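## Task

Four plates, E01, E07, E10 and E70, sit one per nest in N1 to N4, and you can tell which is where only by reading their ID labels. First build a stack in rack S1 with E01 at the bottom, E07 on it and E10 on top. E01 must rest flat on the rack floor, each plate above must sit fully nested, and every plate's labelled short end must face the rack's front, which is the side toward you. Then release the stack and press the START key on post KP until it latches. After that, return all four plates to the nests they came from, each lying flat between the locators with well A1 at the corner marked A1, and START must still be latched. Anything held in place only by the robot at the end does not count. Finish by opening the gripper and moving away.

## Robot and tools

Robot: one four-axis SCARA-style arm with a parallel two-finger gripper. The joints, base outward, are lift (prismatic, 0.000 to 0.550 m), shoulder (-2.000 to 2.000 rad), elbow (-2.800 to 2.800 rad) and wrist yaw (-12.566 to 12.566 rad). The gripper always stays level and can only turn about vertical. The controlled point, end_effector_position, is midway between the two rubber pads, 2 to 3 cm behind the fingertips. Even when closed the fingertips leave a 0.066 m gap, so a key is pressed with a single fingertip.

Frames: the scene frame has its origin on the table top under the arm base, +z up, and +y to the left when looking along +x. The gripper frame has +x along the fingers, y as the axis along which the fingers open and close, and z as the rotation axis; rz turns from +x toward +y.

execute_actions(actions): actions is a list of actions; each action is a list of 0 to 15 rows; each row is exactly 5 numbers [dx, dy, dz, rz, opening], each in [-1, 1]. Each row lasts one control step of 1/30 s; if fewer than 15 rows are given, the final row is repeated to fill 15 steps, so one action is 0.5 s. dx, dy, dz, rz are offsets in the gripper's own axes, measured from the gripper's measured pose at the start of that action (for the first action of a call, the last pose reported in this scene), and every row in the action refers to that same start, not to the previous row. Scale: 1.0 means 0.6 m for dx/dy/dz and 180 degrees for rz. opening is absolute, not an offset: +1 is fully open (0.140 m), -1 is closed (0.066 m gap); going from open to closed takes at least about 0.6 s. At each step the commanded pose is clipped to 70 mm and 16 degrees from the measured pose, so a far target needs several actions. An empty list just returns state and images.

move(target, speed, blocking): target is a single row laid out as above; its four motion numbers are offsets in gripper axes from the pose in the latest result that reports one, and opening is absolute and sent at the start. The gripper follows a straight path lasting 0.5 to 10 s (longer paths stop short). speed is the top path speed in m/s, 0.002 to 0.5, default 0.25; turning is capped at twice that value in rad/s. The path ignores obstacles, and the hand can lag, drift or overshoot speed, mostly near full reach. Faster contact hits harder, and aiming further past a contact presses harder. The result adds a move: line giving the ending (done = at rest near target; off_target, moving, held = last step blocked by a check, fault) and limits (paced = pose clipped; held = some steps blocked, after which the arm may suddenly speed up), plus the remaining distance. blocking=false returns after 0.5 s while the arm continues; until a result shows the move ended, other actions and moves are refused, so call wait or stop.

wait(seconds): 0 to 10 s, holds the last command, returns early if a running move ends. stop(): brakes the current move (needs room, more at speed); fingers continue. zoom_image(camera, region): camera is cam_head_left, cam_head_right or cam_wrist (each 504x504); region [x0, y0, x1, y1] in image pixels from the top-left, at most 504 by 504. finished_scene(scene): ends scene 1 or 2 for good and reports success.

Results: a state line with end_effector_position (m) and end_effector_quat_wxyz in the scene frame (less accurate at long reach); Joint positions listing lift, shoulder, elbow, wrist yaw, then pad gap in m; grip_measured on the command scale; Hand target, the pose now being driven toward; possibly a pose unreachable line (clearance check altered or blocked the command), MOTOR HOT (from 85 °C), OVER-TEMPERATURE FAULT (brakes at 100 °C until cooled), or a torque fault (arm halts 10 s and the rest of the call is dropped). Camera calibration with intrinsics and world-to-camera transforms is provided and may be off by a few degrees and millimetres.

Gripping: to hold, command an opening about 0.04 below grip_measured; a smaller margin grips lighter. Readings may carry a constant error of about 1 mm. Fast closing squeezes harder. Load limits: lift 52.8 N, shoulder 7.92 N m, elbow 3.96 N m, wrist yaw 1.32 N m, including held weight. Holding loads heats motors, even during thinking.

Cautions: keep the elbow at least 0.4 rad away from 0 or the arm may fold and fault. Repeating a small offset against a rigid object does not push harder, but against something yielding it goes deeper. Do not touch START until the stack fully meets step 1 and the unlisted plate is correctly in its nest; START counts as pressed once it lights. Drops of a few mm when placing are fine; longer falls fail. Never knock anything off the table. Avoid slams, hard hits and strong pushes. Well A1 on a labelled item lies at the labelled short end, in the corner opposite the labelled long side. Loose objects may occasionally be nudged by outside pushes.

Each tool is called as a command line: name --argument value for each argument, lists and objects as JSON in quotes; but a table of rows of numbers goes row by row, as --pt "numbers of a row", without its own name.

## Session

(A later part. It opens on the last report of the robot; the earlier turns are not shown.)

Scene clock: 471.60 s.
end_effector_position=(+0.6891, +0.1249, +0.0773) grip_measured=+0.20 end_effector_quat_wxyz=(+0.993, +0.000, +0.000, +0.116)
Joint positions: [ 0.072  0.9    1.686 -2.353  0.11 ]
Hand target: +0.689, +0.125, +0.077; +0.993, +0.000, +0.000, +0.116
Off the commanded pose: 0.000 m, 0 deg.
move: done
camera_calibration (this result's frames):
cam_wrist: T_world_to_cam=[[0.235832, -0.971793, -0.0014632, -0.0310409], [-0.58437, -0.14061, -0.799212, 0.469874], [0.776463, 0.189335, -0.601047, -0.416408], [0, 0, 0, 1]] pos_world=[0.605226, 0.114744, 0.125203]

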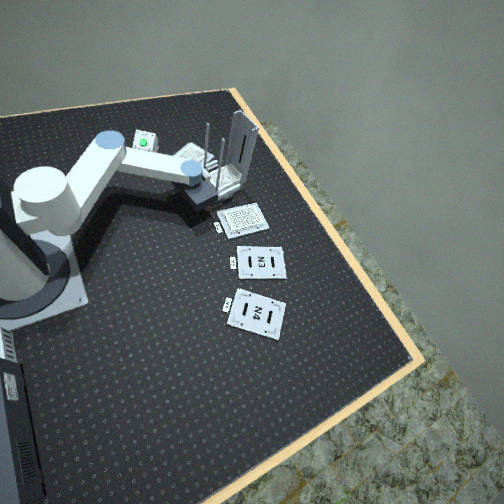

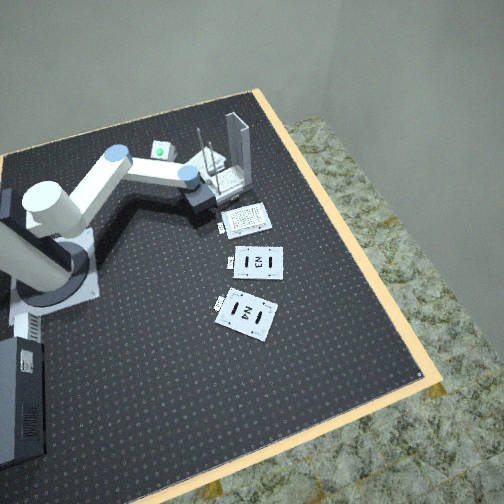

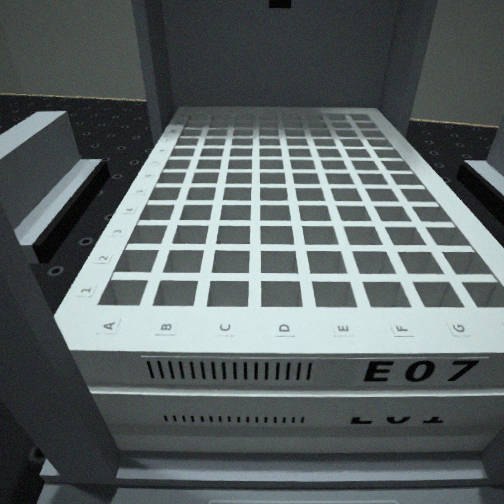

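execute_actions --actions '[[[-0.0002,0,-0.0002,0,0.1],[-0.0002,0,-0.0002,0,0.0],[-0.0002,0,-0.0002,0,-0.1],[-0.0002,0,-0.0002,0,-0.2],[-0.0002,0,-0.0002,0,-0.28],[-0.0002,0,-0.0002,0,-0.34],[-0.0002,0,-0.0002,0,-0.39],[-0.0002,0,-0.0002,0,-0.43],[-0.0002,0,-0.0002,0,-0.45],[-0.0002,0,-0.0002,0,-0.47],[-0.0002,0,-0.0002,0,-0.48],[-0.0002,0,-0.0002,0,-0.49],[-0.0002,0,-0.0002,0,-0.50],[-0.0002,0,-0.0002,0,-0.51],[-0.0002,0,-0.0002,0,-0.52]],[[0,0,0,0,-0.53],[0,0,0,0,-0.54],[0,0,0,0,-0.55],[0,0,0,0,-0.56],[0,0,0,0,-0.57],[0,0,0,0,-0.58],[0,0,0,0,-0.59],[0,0,0,0,-0.60],[0,0,0,0,-0.60]]]'

move --target '[0, 0, 0.02, 0, -0.6]' --speed 0.04

move --target '[0, 0, 0.393, 0, -0.6]' --speed 0.22

Scene clock: 479.27 s.
end_effector_position=(+0.6891, +0.1248, +0.0772) grip_measured=-0.56 end_effector_quat_wxyz=(+0.993, +0.000, +0.000, +0.116)
Joint positions: [ 0.072  0.9    1.685 -2.353  0.082]
Hand target: +0.689, +0.125, +0.077; +0.993, +0.000, +0.000, +0.116
Off the commanded pose: 0.000 m, 0 deg.
camera_calibration (this result's frames):
cam_wrist: T_world_to_cam=[[0.235687, -0.971828, -0.0014632, -0.0309956], [-0.584391, -0.140523, -0.799212, 0.469766], [0.776491, 0.189219, -0.601047, -0.416378], [0, 0, 0, 1]] pos_world=[0.605146, 0.114677, 0.125135]

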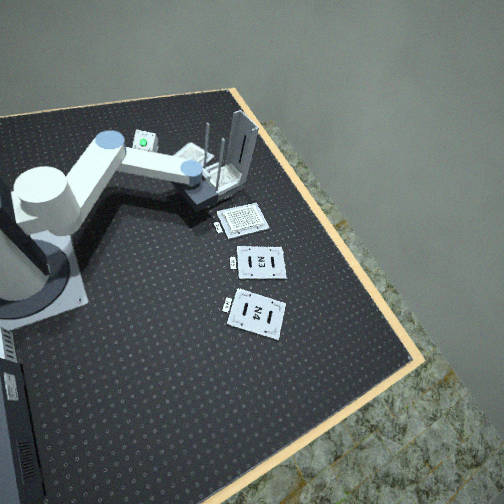

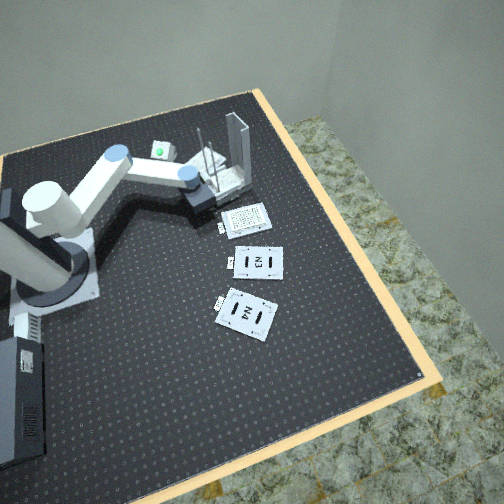

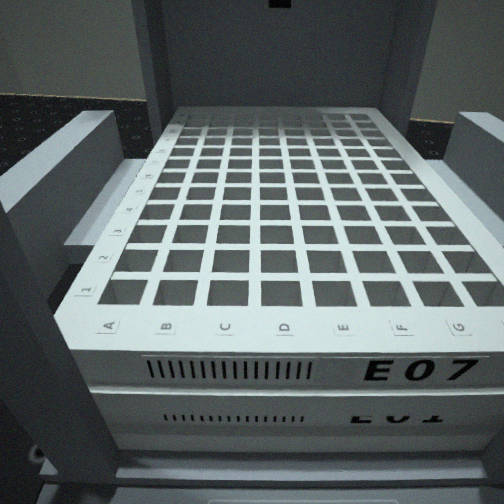

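Scene clock: 479.97 s.
end_effector_position=(+0.6891, +0.1248, +0.0893) grip_measured=-0.56 end_effector_quat_wxyz=(+0.993, +0.000, +0.000, +0.116)
Joint positions: [ 0.084  0.9    1.685 -2.353  0.082]
Hand target: +0.689, +0.125, +0.089; +0.993, +0.000, +0.000, +0.116
Off the commanded pose: 0.000 m, 0 deg.
move: done
camera_calibration (this result's frames):
cam_wrist: T_world_to_cam=[[0.235692, -0.971827, -0.0014632, -0.0309799], [-0.584391, -0.140526, -0.799212, 0.479394], [0.77649, 0.189223, -0.601047, -0.409138], [0, 0, 0, 1]] pos_world=[0.605147, 0.114678, 0.137181]

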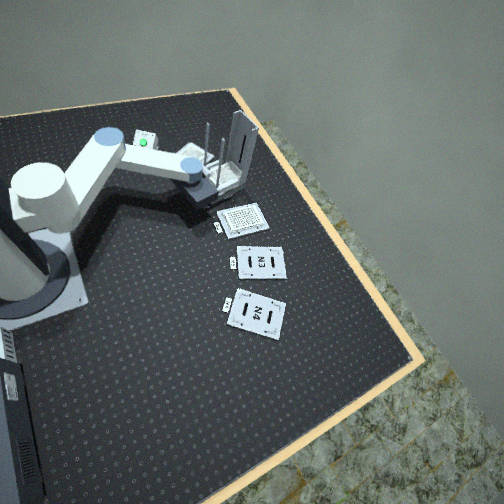

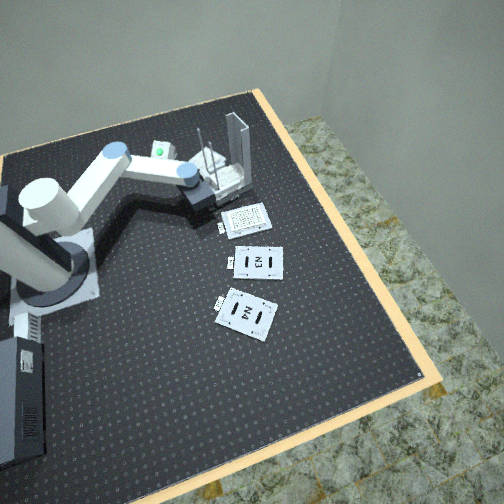

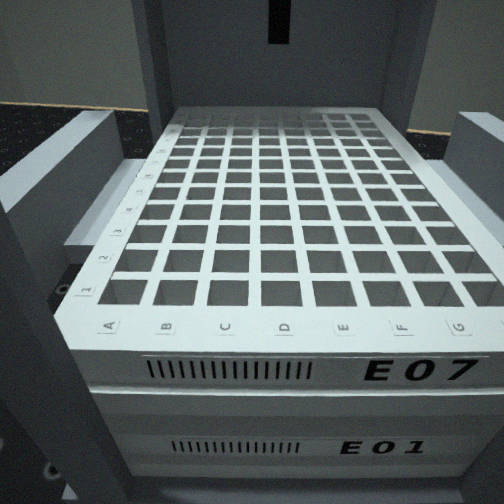

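Scene clock: 481.43 s.
end_effector_position=(+0.6891, +0.1248, +0.3251) grip_measured=-0.56 end_effector_quat_wxyz=(+0.993, +0.000, +0.000, +0.116)
Joint positions: [ 0.32   0.9    1.685 -2.353  0.082]
Hand target: +0.689, +0.125, +0.325; +0.993, +0.000, +0.000, +0.116
Off the commanded pose: 0.000 m, 0 deg.
move: done
camera_calibration (this result's frames):
cam_wrist: T_world_to_cam=[[0.235751, -0.971812, -0.0014632, -0.0306568], [-0.584382, -0.140562, -0.799212, 0.667889], [0.776479, 0.18927, -0.601047, -0.267388], [0, 0, 0, 1]] pos_world=[0.605151, 0.114696, 0.373027]

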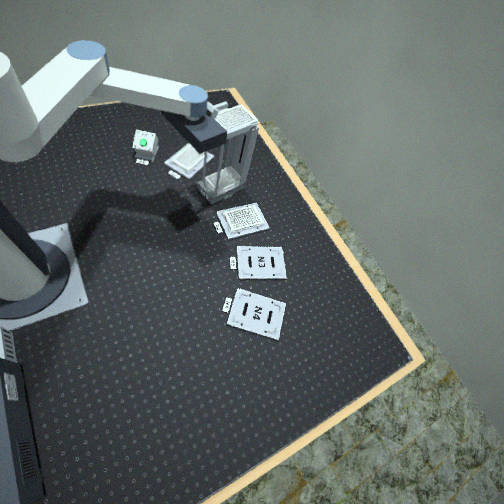

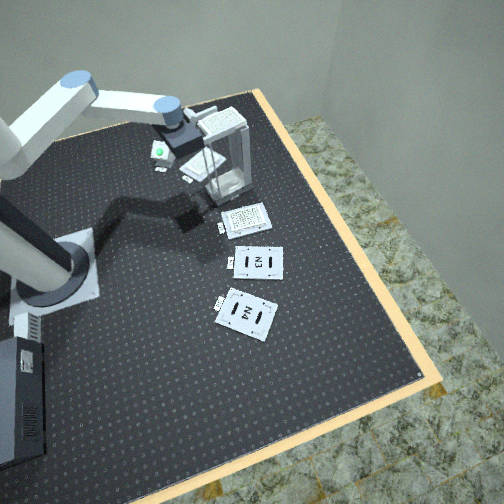

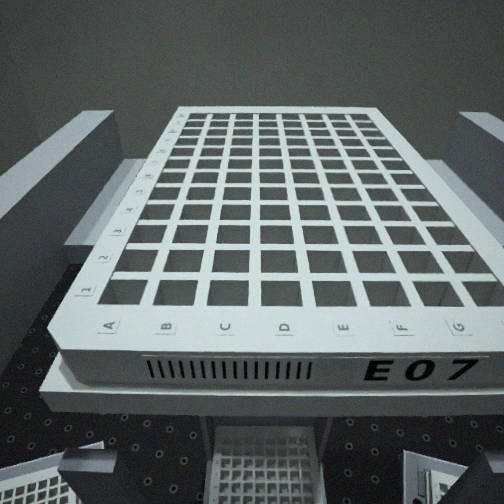

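move --target '[-0.1274, -0.2649, 0, -0.10596, -0.6]' --speed 0.3

Scene clock: 486.07 s.
end_effector_position=(+0.6513, -0.0476, +0.3251) grip_measured=-0.56 end_effector_quat_wxyz=(+0.999, +0.000, +0.000, -0.050)
Joint positions: [ 0.32   0.676  1.412 -2.189  0.082]
Hand target: +0.651, -0.047, +0.325; +0.999, +0.000, +0.000, -0.050
Off the commanded pose: 0.000 m, 0 deg.
move: done
camera_calibration (this result's frames):
cam_wrist: T_world_to_cam=[[-0.0954525, -0.995433, -0.0014632, 0.025247], [-0.598192, 0.0585356, -0.799212, 0.640058], [0.795648, -0.0754115, -0.601047, -0.230524], [0, 0, 0, 1]] pos_world=[0.568704, -0.0297187, 0.373023]

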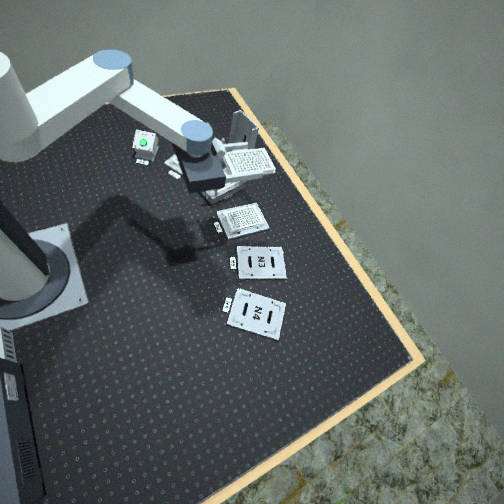

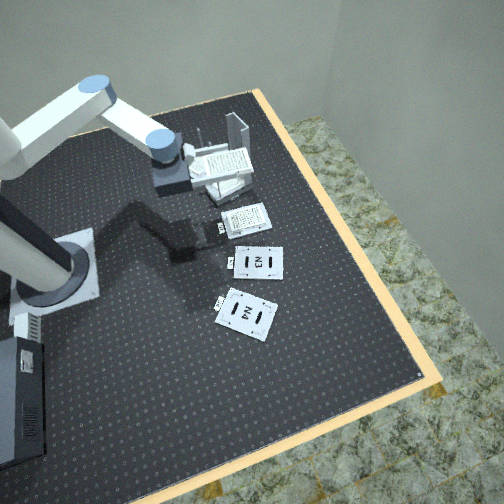

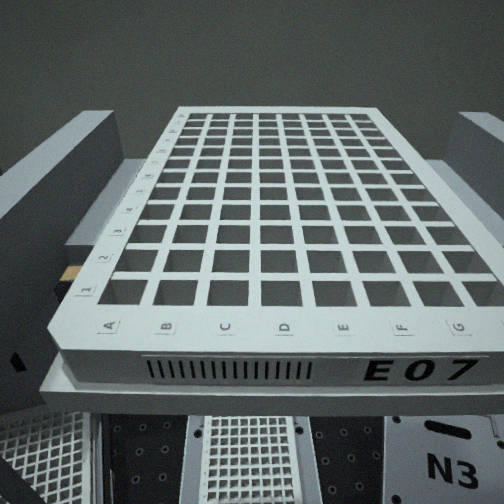

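move --target '[-0.0624, -0.5424, -0.451, -0.19656, -0.6]' --speed 0.3

Scene clock: 490.20 s.
end_effector_position=(+0.5814, -0.3677, +0.0545) grip_measured=-0.56 end_effector_quat_wxyz=(+0.936, +0.000, +0.000, -0.352)
Joint positions: [ 0.049 -0.131  1.8   -2.387  0.082]
Hand target: +0.581, -0.368, +0.055; +0.936, +0.000, +0.000, -0.352
Off the commanded pose: 0.000 m, 0 deg.
move: done
camera_calibration (this result's frames):
cam_wrist: T_world_to_cam=[[-0.654204, -0.756317, -0.0014632, 0.11235], [-0.453818, 0.394093, -0.799212, 0.440055], [0.605034, -0.522184, -0.601047, -0.415125], [0, 0, 0, 1]] pos_world=[0.524369, -0.305222, 0.102352]

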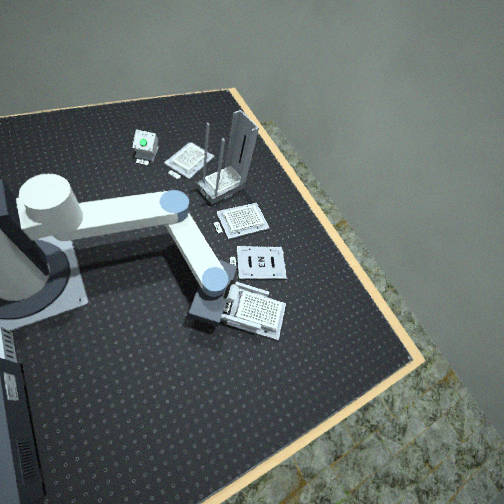

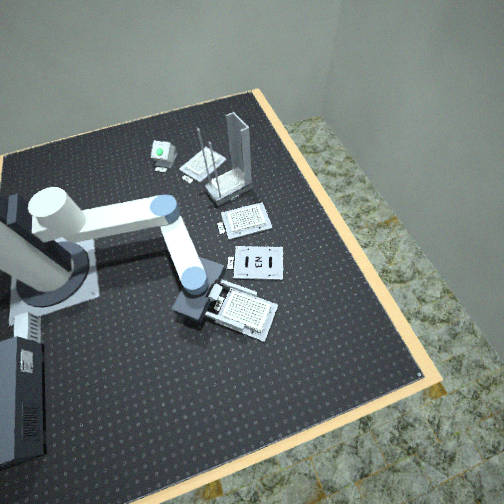

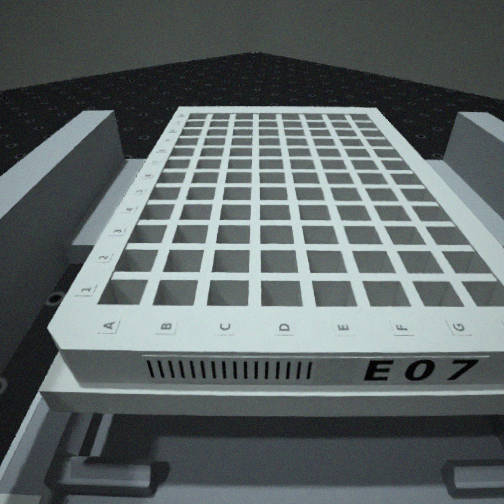

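The view matches the lift-off view from N4. Lowering and releasing.

move --target '[0, 0, -0.0322, 0, -0.6]' --speed 0.025

execute_actions --actions '[[[0,0,0,0,-0.57],[0,0,0,0,-0.55],[0,0,0,0,-0.53],[0,0,0,0,-0.50],[0,0,0,0,-0.46],[0,0,0,0,-0.42],[0,0,0,0,-0.38],[0,0,0,0,-0.34],[0,0,0,0,-0.30],[0,0,0,0,-0.25],[0,0,0,0,-0.2]]]'

move --target '[-0.2, 0, 0.0488, 0, 0.2]' --speed 0.25

zoom_image --camera "cam_wrist" --region '[100, 60, 440, 290]'

Scene clock: 494.60 s.
end_effector_position=(+0.5814, -0.3677, +0.0351) grip_measured=-0.56 end_effector_quat_wxyz=(+0.936, +0.000, +0.000, -0.352)
Joint positions: [ 0.03  -0.131  1.8   -2.387  0.082]
Hand target: +0.581, -0.368, +0.035; +0.936, +0.000, +0.000, -0.352
Off the commanded pose: 0.000 m, 0 deg.
move: done
camera_calibration (this result's frames):
cam_wrist: T_world_to_cam=[[-0.654196, -0.756323, -0.0014632, 0.112326], [-0.453822, 0.394088, -0.799212, 0.424557], [0.60504, -0.522178, -0.601047, -0.426782], [0, 0, 0, 1]] pos_world=[0.524376, -0.305214, 0.0829594]

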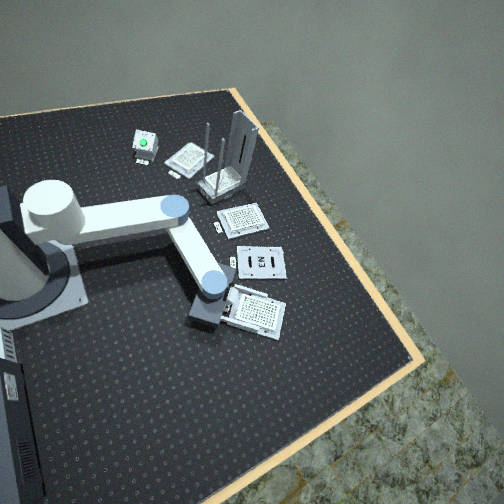

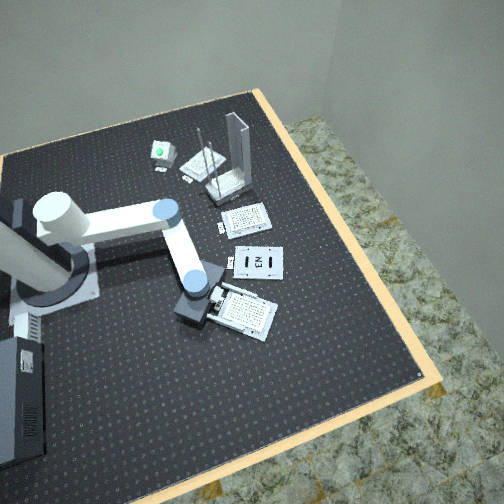

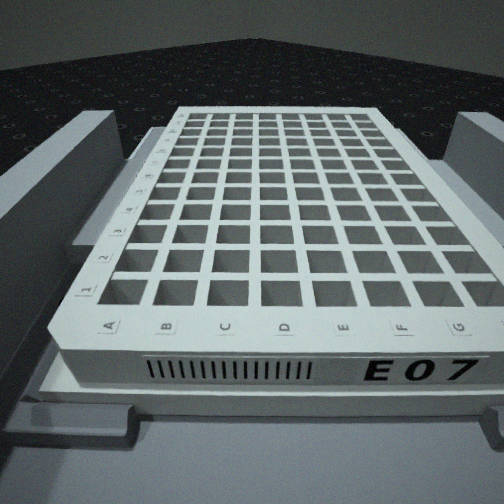

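Scene clock: 495.10 s.
end_effector_position=(+0.5814, -0.3677, +0.0351) grip_measured=-0.20 end_effector_quat_wxyz=(+0.936, +0.000, +0.000, -0.352)
Joint positions: [ 0.03  -0.131  1.8   -2.387  0.096]
Hand target: +0.581, -0.368, +0.035; +0.936, +0.000, +0.000, -0.352
Off the commanded pose: 0.000 m, 0 deg.
camera_calibration (this result's frames):
cam_wrist: T_world_to_cam=[[-0.654197, -0.756323, -0.0014632, 0.112327], [-0.453821, 0.394089, -0.799212, 0.424556], [0.605039, -0.522178, -0.601047, -0.426782], [0, 0, 0, 1]] pos_world=[0.524377, -0.305214, 0.0829582]

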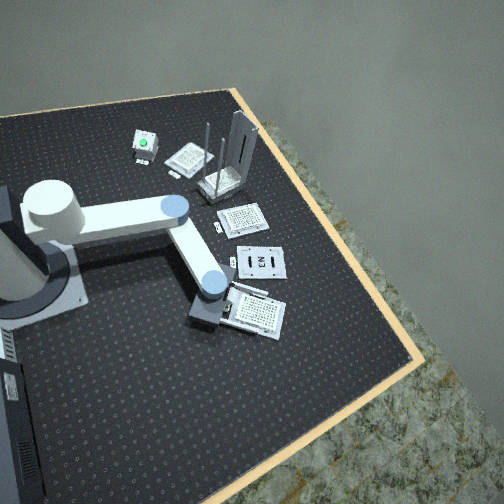

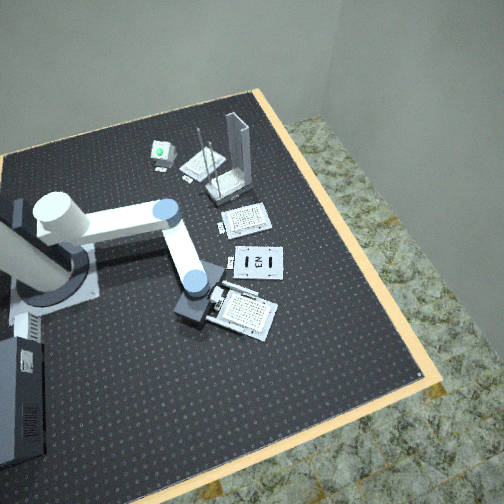

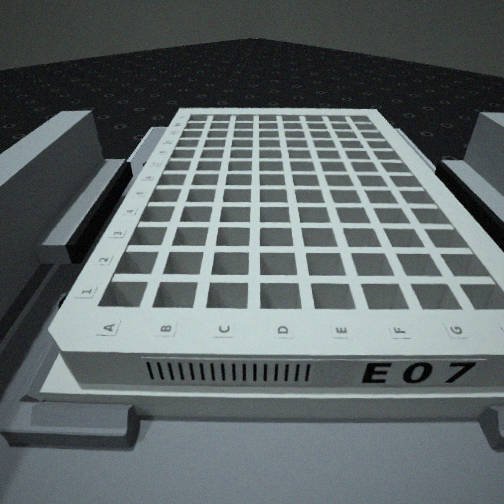

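Scene clock: 496.00 s.
end_effector_position=(+0.4909, -0.2887, +0.0644) grip_measured=+0.20 end_effector_quat_wxyz=(+0.936, +0.000, +0.000, -0.352)
Joint positions: [ 0.059  0.121  1.165 -2.005  0.11 ]
Hand target: +0.491, -0.289, +0.064; +0.936, +0.000, +0.000, -0.352
Off the commanded pose: 0.000 m, 0 deg.
move: done
camera_calibration (this result's frames):
cam_wrist: T_world_to_cam=[[-0.654443, -0.75611, -0.0014632, 0.113133], [-0.453693, 0.394236, -0.799212, 0.375806], [0.604869, -0.522375, -0.601047, -0.313153], [0, 0, 0, 1]] pos_world=[0.433956, -0.226199, 0.112295]

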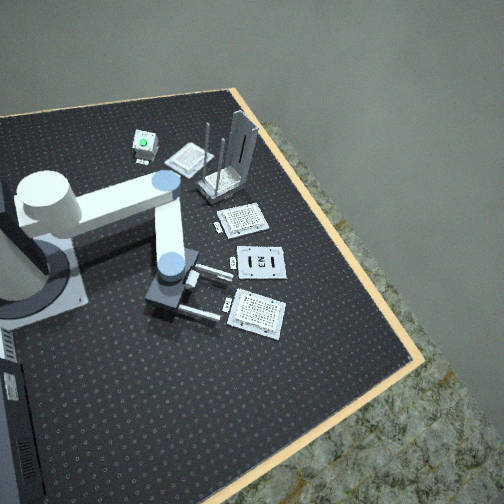

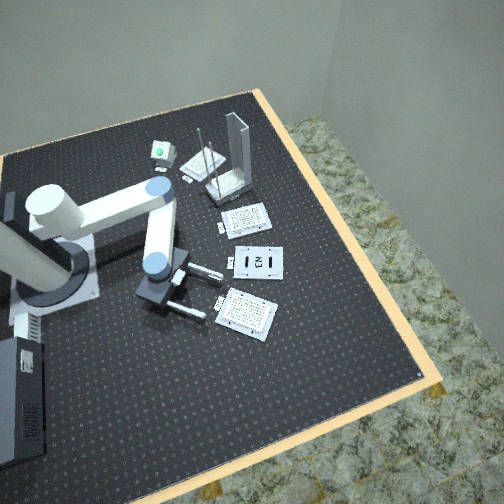

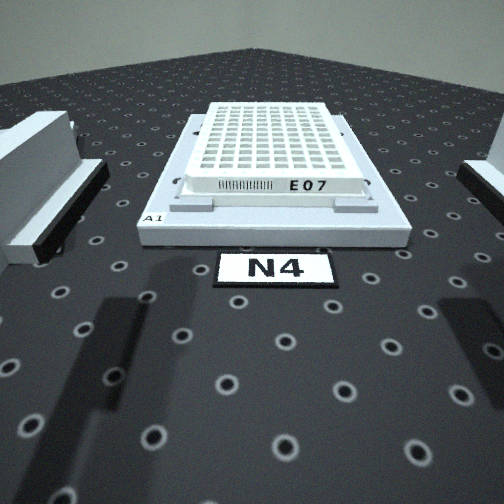

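Region (100, 60, 440, 290) of cam_wrist's 504x504 image, scaled by 1.482, with more detail than that image has; it fills the top 341 rows of this view, and the rest is white.

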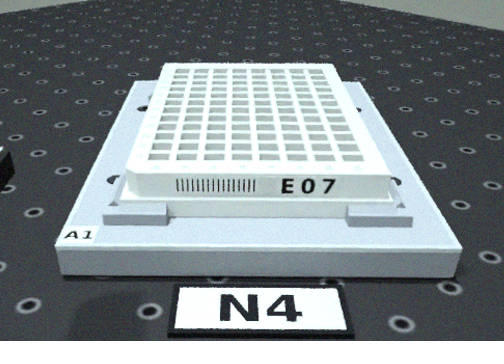

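move --target '[-0.3212, 0.5731, 0, 0.30269, 0.2]' --speed 0.35

Scene clock: 500.90 s.
end_effector_position=(+0.5721, +0.0971, +0.0644) grip_measured=+0.20 end_effector_quat_wxyz=(+0.993, +0.000, +0.000, +0.116)
Joint positions: [ 0.059  1.148  1.077 -1.992  0.11 ]
Hand target: +0.572, +0.097, +0.064; +0.993, +0.000, +0.000, +0.116
Off the commanded pose: 0.000 m, 0 deg.
move: done
camera_calibration (this result's frames):
cam_wrist: T_world_to_cam=[[0.235934, -0.971768, -0.0014632, -0.030524], [-0.584355, -0.140671, -0.799212, 0.387273], [0.776443, 0.189416, -0.601047, -0.328043], [0, 0, 0, 1]] pos_world=[0.488213, 0.0869526, 0.112299]

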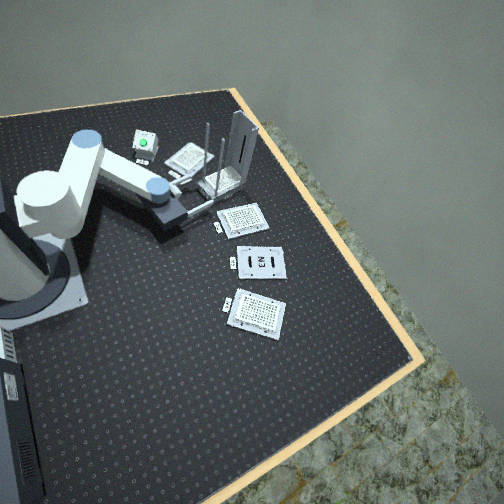

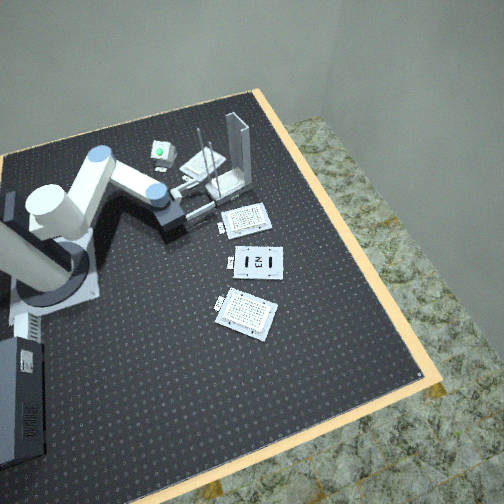

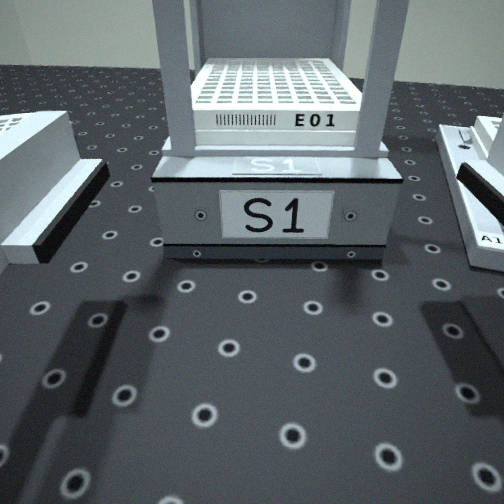

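execute_actions --actions '[]'

Scene clock: 510.60 s.
end_effector_position=(+0.5721, +0.0970, +0.0644) grip_measured=+0.20 end_effector_quat_wxyz=(+0.993, +0.000, +0.000, +0.116)
Joint positions: [ 0.059  1.148  1.077 -1.992  0.11 ]
Hand target: +0.572, +0.097, +0.064; +0.993, +0.000, +0.000, +0.116
Off the commanded pose: 0.000 m, 0 deg.
camera_calibration (this result's frames):
cam_wrist: T_world_to_cam=[[0.235798, -0.971801, -0.0014632, -0.0304838], [-0.584375, -0.14059, -0.799212, 0.387266], [0.77647, 0.189308, -0.601047, -0.328034], [0, 0, 0, 1]] pos_world=[0.488205, 0.0869207, 0.112299]

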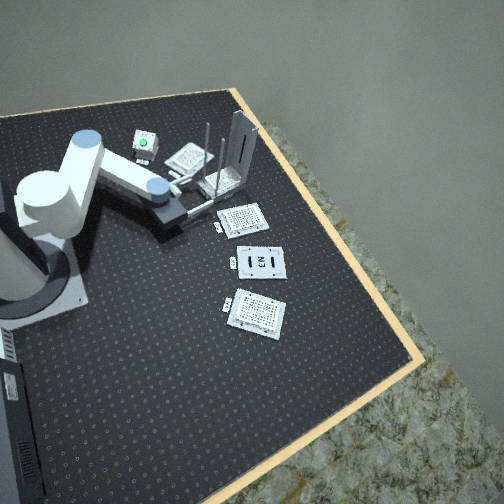

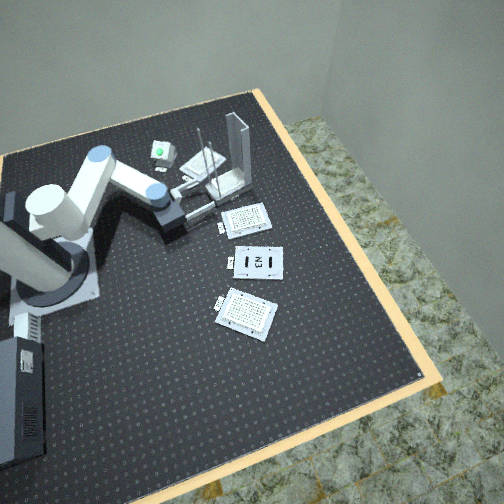

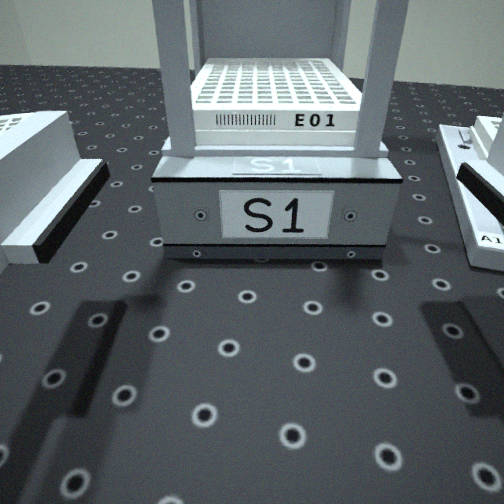

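move --target '[0.2003, 0, 0, 0, 0.2]' --speed 0.2

Scene clock: 512.63 s.
end_effector_position=(+0.6891, +0.1248, +0.0644) grip_measured=+0.20 end_effector_quat_wxyz=(+0.993, +0.000, +0.000, +0.116)
Joint positions: [ 0.059  0.9    1.685 -2.352  0.11 ]
Hand target: +0.689, +0.125, +0.064; +0.993, +0.000, +0.000, +0.116
Off the commanded pose: 0.000 m, 0 deg.
move: done
camera_calibration (this result's frames):
cam_wrist: T_world_to_cam=[[0.236046, -0.971741, -0.0014632, -0.0312674], [-0.584339, -0.140739, -0.799212, 0.459531], [0.776421, 0.189506, -0.601047, -0.424117], [0, 0, 0, 1]] pos_world=[0.605196, 0.114663, 0.112303]

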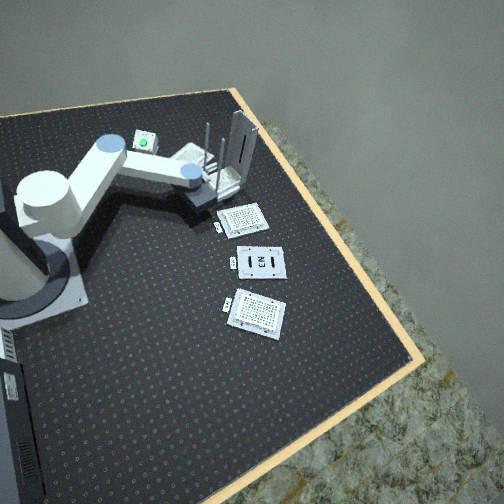

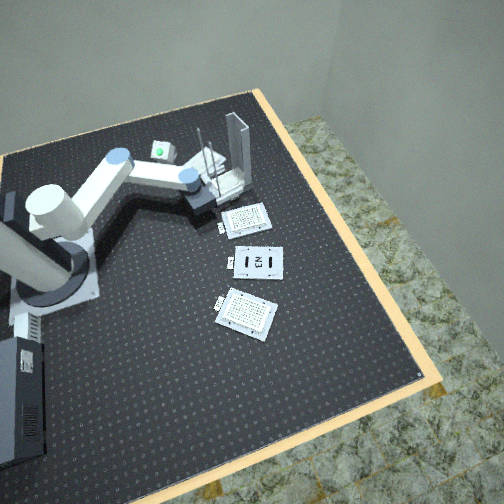

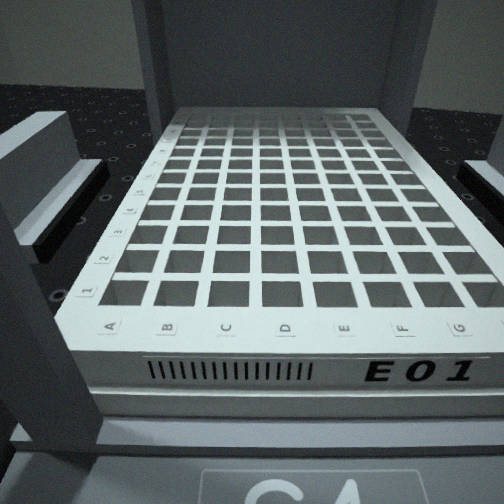

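execute_actions --actions '[[[0,0,0,0,0.15],[0,0,0,0,0.1],[0,0,0,0,0.05],[0,0,0,0,0.0],[0,0,0,0,-0.05],[0,0,0,0,-0.1],[0,0,0,0,-0.15],[0,0,0,0,-0.2],[0,0,0,0,-0.25],[0,0,0,0,-0.3],[0,0,0,0,-0.35],[0,0,0,0,-0.4],[0,0,0,0,-0.45],[0,0,0,0,-0.5],[0,0,0,0,-0.52]],[[0,0,0,0,-0.52],[0,0,0,0,-0.53],[0,0,0,0,-0.535],[0,0,0,0,-0.54],[0,0,0,0,-0.545],[0,0,0,0,-0.55],[0,0,0,0,-0.555],[0,0,0,0,-0.56],[0,0,0,0,-0.565],[0,0,0,0,-0.57],[0,0,0,0,-0.575],[0,0,0,0,-0.58],[0,0,0,0,-0.59],[0,0,0,0,-0.6],[0,0,0,0,-0.6]]]'

move --target '[0, 0, 0.02, 0, -0.6]' --speed 0.04

Scene clock: 516.77 s.
end_effector_position=(+0.6891, +0.1248, +0.0644) grip_measured=-0.56 end_effector_quat_wxyz=(+0.993, +0.000, +0.000, +0.116)
Joint positions: [ 0.059  0.9    1.685 -2.352  0.082]
Hand target: +0.689, +0.125, +0.064; +0.993, +0.000, +0.000, +0.116
Off the commanded pose: 0.000 m, 0 deg.
camera_calibration (this result's frames):
cam_wrist: T_world_to_cam=[[0.23602, -0.971747, -0.0014632, -0.0312581], [-0.584343, -0.140723, -0.799212, 0.459531], [0.776426, 0.189485, -0.601047, -0.424117], [0, 0, 0, 1]] pos_world=[0.605197, 0.114655, 0.112303]

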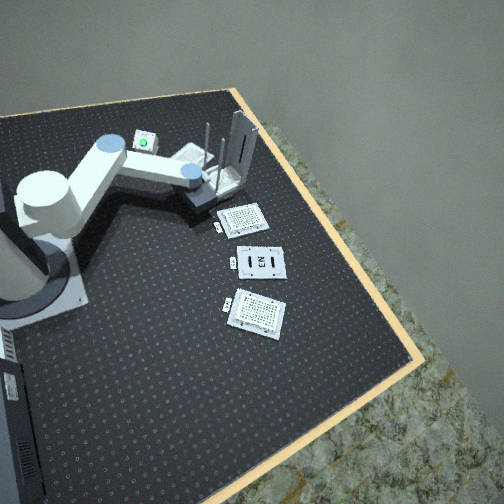

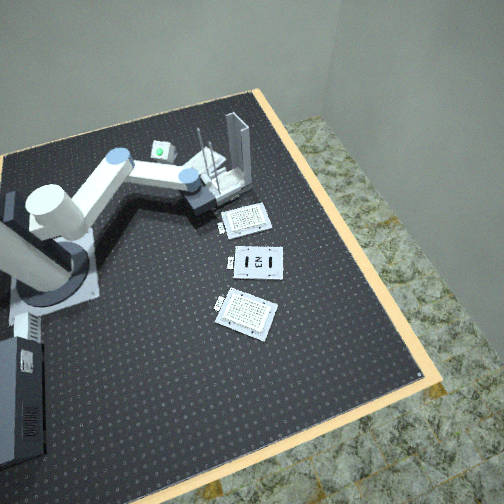

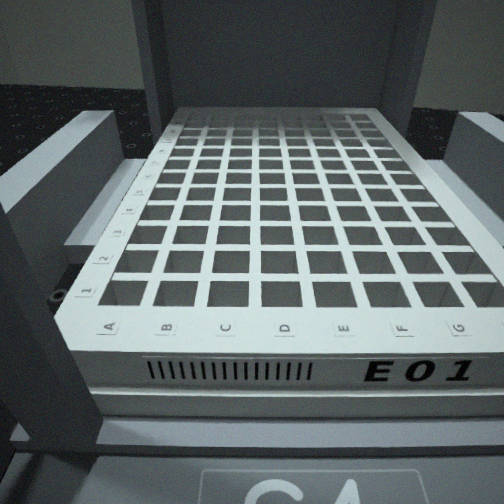

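Scene clock: 517.47 s.
end_effector_position=(+0.6891, +0.1248, +0.0765) grip_measured=-0.56 end_effector_quat_wxyz=(+0.993, +0.000, +0.000, +0.116)
Joint positions: [ 0.071  0.9    1.685 -2.352  0.082]
Hand target: +0.689, +0.125, +0.076; +0.993, +0.000, +0.000, +0.116
Off the commanded pose: 0.000 m, 0 deg.
move: done
camera_calibration (this result's frames):
cam_wrist: T_world_to_cam=[[0.236025, -0.971746, -0.0014632, -0.0312424], [-0.584342, -0.140726, -0.799212, 0.469159], [0.776425, 0.189489, -0.601047, -0.416877], [0, 0, 0, 1]] pos_world=[0.605197, 0.114657, 0.124349]

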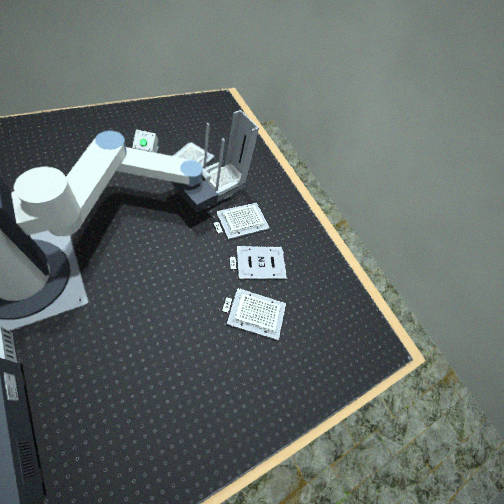

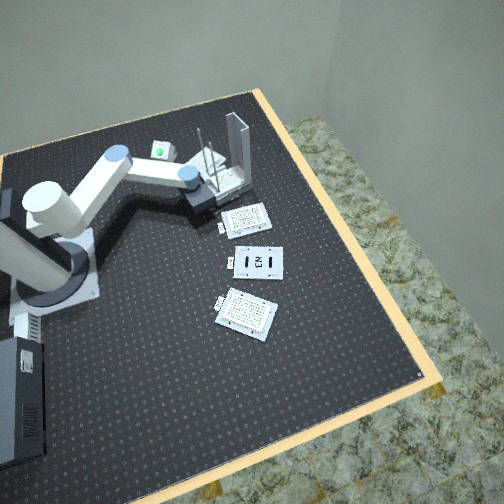

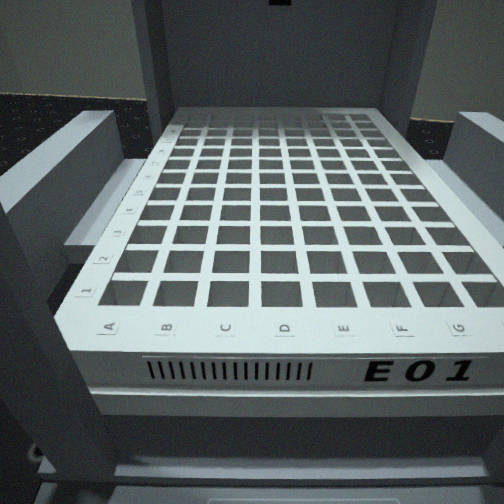

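move --target '[0, 0, 0.4142, 0, -0.6]' --speed 0.22

Scene clock: 520.13 s.
end_effector_position=(+0.6891, +0.1248, +0.3250) grip_measured=-0.56 end_effector_quat_wxyz=(+0.993, +0.000, +0.000, +0.116)
Joint positions: [ 0.32   0.9    1.685 -2.352  0.082]
Hand target: +0.689, +0.125, +0.325; +0.993, +0.000, +0.000, +0.116
Off the commanded pose: 0.000 m, 0 deg.
move: done
camera_calibration (this result's frames):
cam_wrist: T_world_to_cam=[[0.236085, -0.971731, -0.0014632, -0.0309009], [-0.584334, -0.140762, -0.799212, 0.66782], [0.776414, 0.189537, -0.601047, -0.267482], [0, 0, 0, 1]] pos_world=[0.605201, 0.114674, 0.372916]

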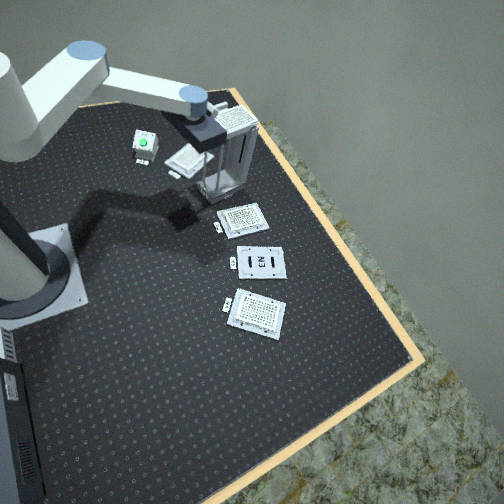

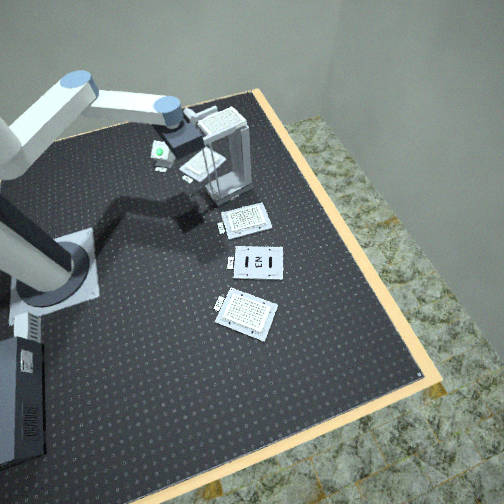

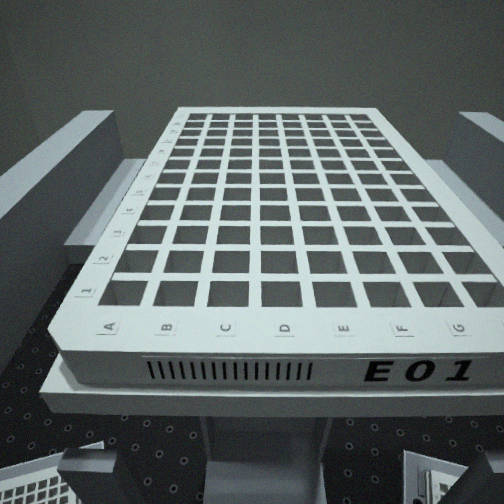

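move --target '[-0.1184, -0.2885, 0, -0.1, -0.6]' --speed 0.25

Scene clock: 525.13 s.
end_effector_position=(+0.6600, -0.0601, +0.3250) grip_measured=-0.56 end_effector_quat_wxyz=(+0.999, +0.000, +0.000, -0.041)
Joint positions: [ 0.32   0.613  1.464 -2.159  0.082]
Hand target: +0.660, -0.060, +0.325; +0.999, +0.000, +0.000, -0.041
Off the commanded pose: 0.000 m, 0 deg.
move: done
camera_calibration (this result's frames):
cam_wrist: T_world_to_cam=[[-0.0764147, -0.997075, -0.0014632, 0.000953826], [-0.599201, 0.0470949, -0.799212, 0.645851], [0.796944, -0.0601948, -0.601047, -0.238351], [0, 0, 0, 1]] pos_world=[0.57702, -0.0438128, 0.372913]

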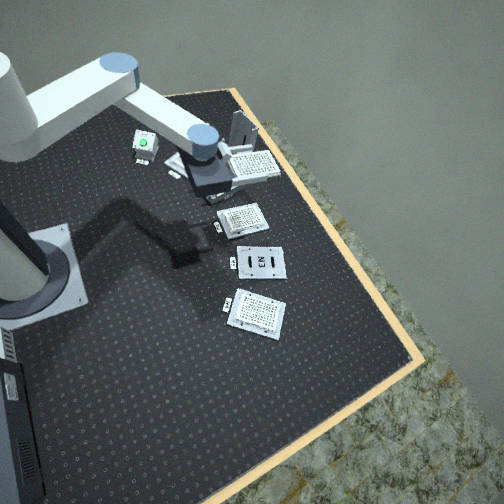

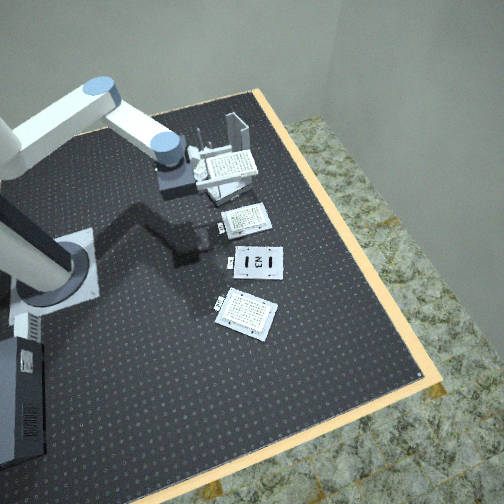

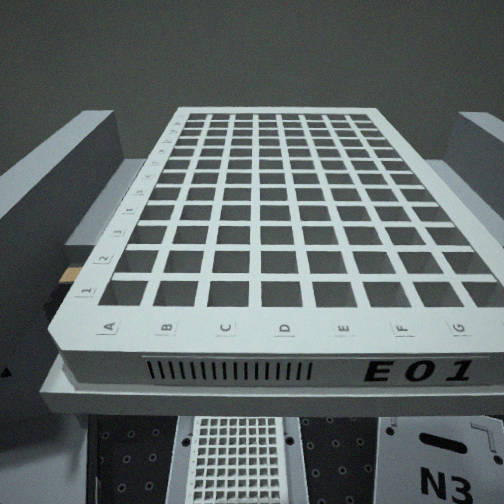

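move --target '[0.04754, -0.25798, -0.4508, -0.09467, -0.6]' --speed 0.25

Scene clock: 529.30 s.
end_effector_position=(+0.6757, -0.2168, +0.0545) grip_measured=-0.56 end_effector_quat_wxyz=(+0.982, +0.000, +0.000, -0.189)
Joint positions: [ 0.049  0.198  1.785 -2.362  0.082]
Hand target: +0.676, -0.217, +0.055; +0.982, +0.000, +0.000, -0.189
Off the commanded pose: 0.000 m, 0 deg.
move: done
camera_calibration (this result's frames):
cam_wrist: T_world_to_cam=[[-0.365314, -0.930883, -0.0014632, 0.0551401], [-0.559079, 0.22066, -0.799212, 0.456979], [0.744296, -0.291145, -0.601047, -0.437473], [0, 0, 0, 1]] pos_world=[0.60124, -0.176876, 0.102362]

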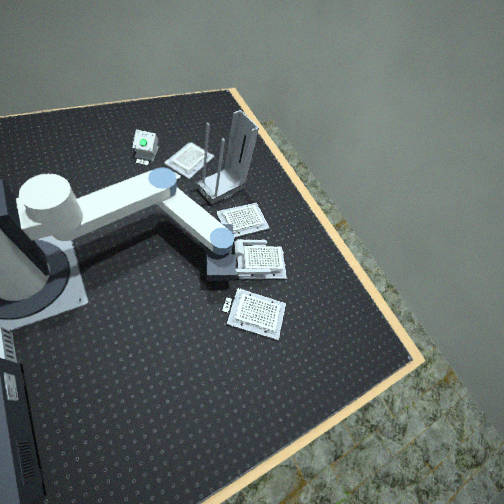

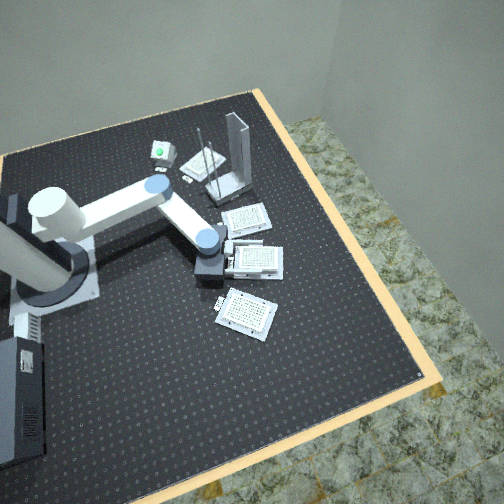

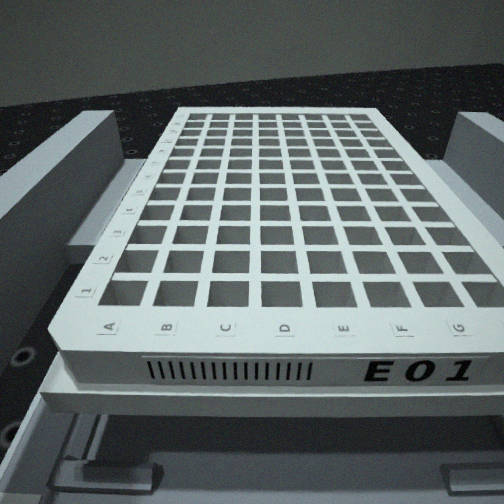

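move --target '[0, 0, -0.0208, 0, -0.6]' --speed 0.03

Scene clock: 531.87 s.
end_effector_position=(+0.6758, -0.2168, +0.0419) grip_measured=-0.56 end_effector_quat_wxyz=(+0.982, +0.000, +0.000, -0.189)
Joint positions: [ 0.037  0.198  1.785 -2.362  0.082]
Hand target: +0.676, -0.217, +0.042; +0.982, +0.000, +0.000, -0.189
Off the commanded pose: 0.000 m, 0 deg.
move: done
camera_calibration (this result's frames):
cam_wrist: T_world_to_cam=[[-0.365296, -0.93089, -0.0014632, 0.0551177], [-0.559083, 0.220649, -0.799212, 0.446949], [0.744302, -0.291131, -0.601047, -0.445019], [0, 0, 0, 1]] pos_world=[0.601244, -0.176869, 0.0898104]

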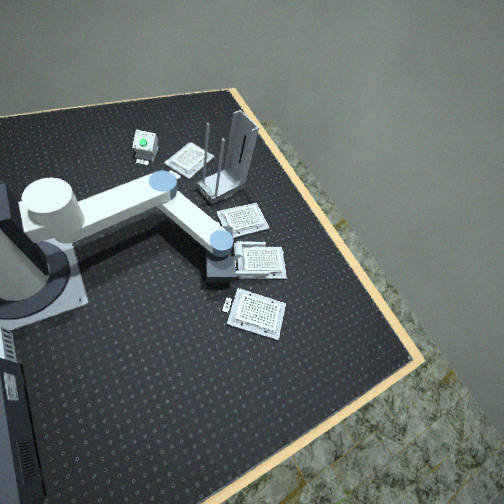

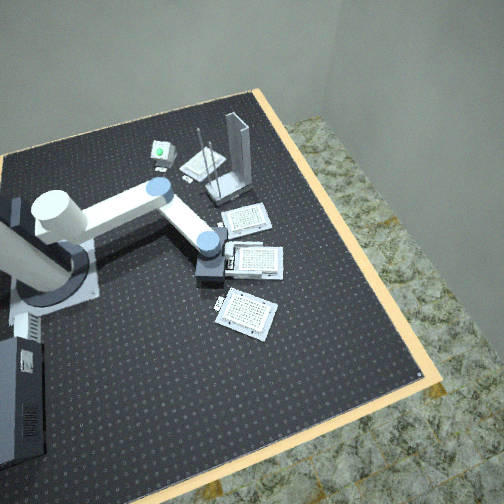

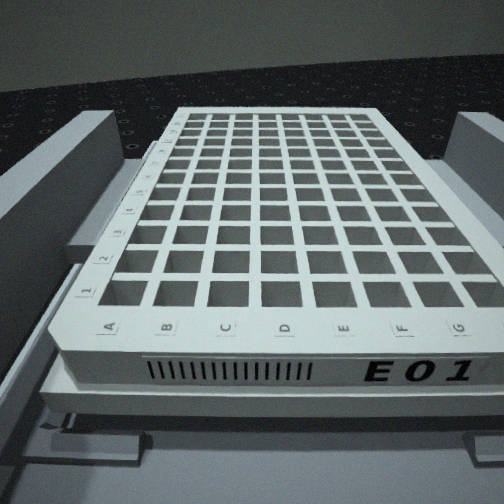

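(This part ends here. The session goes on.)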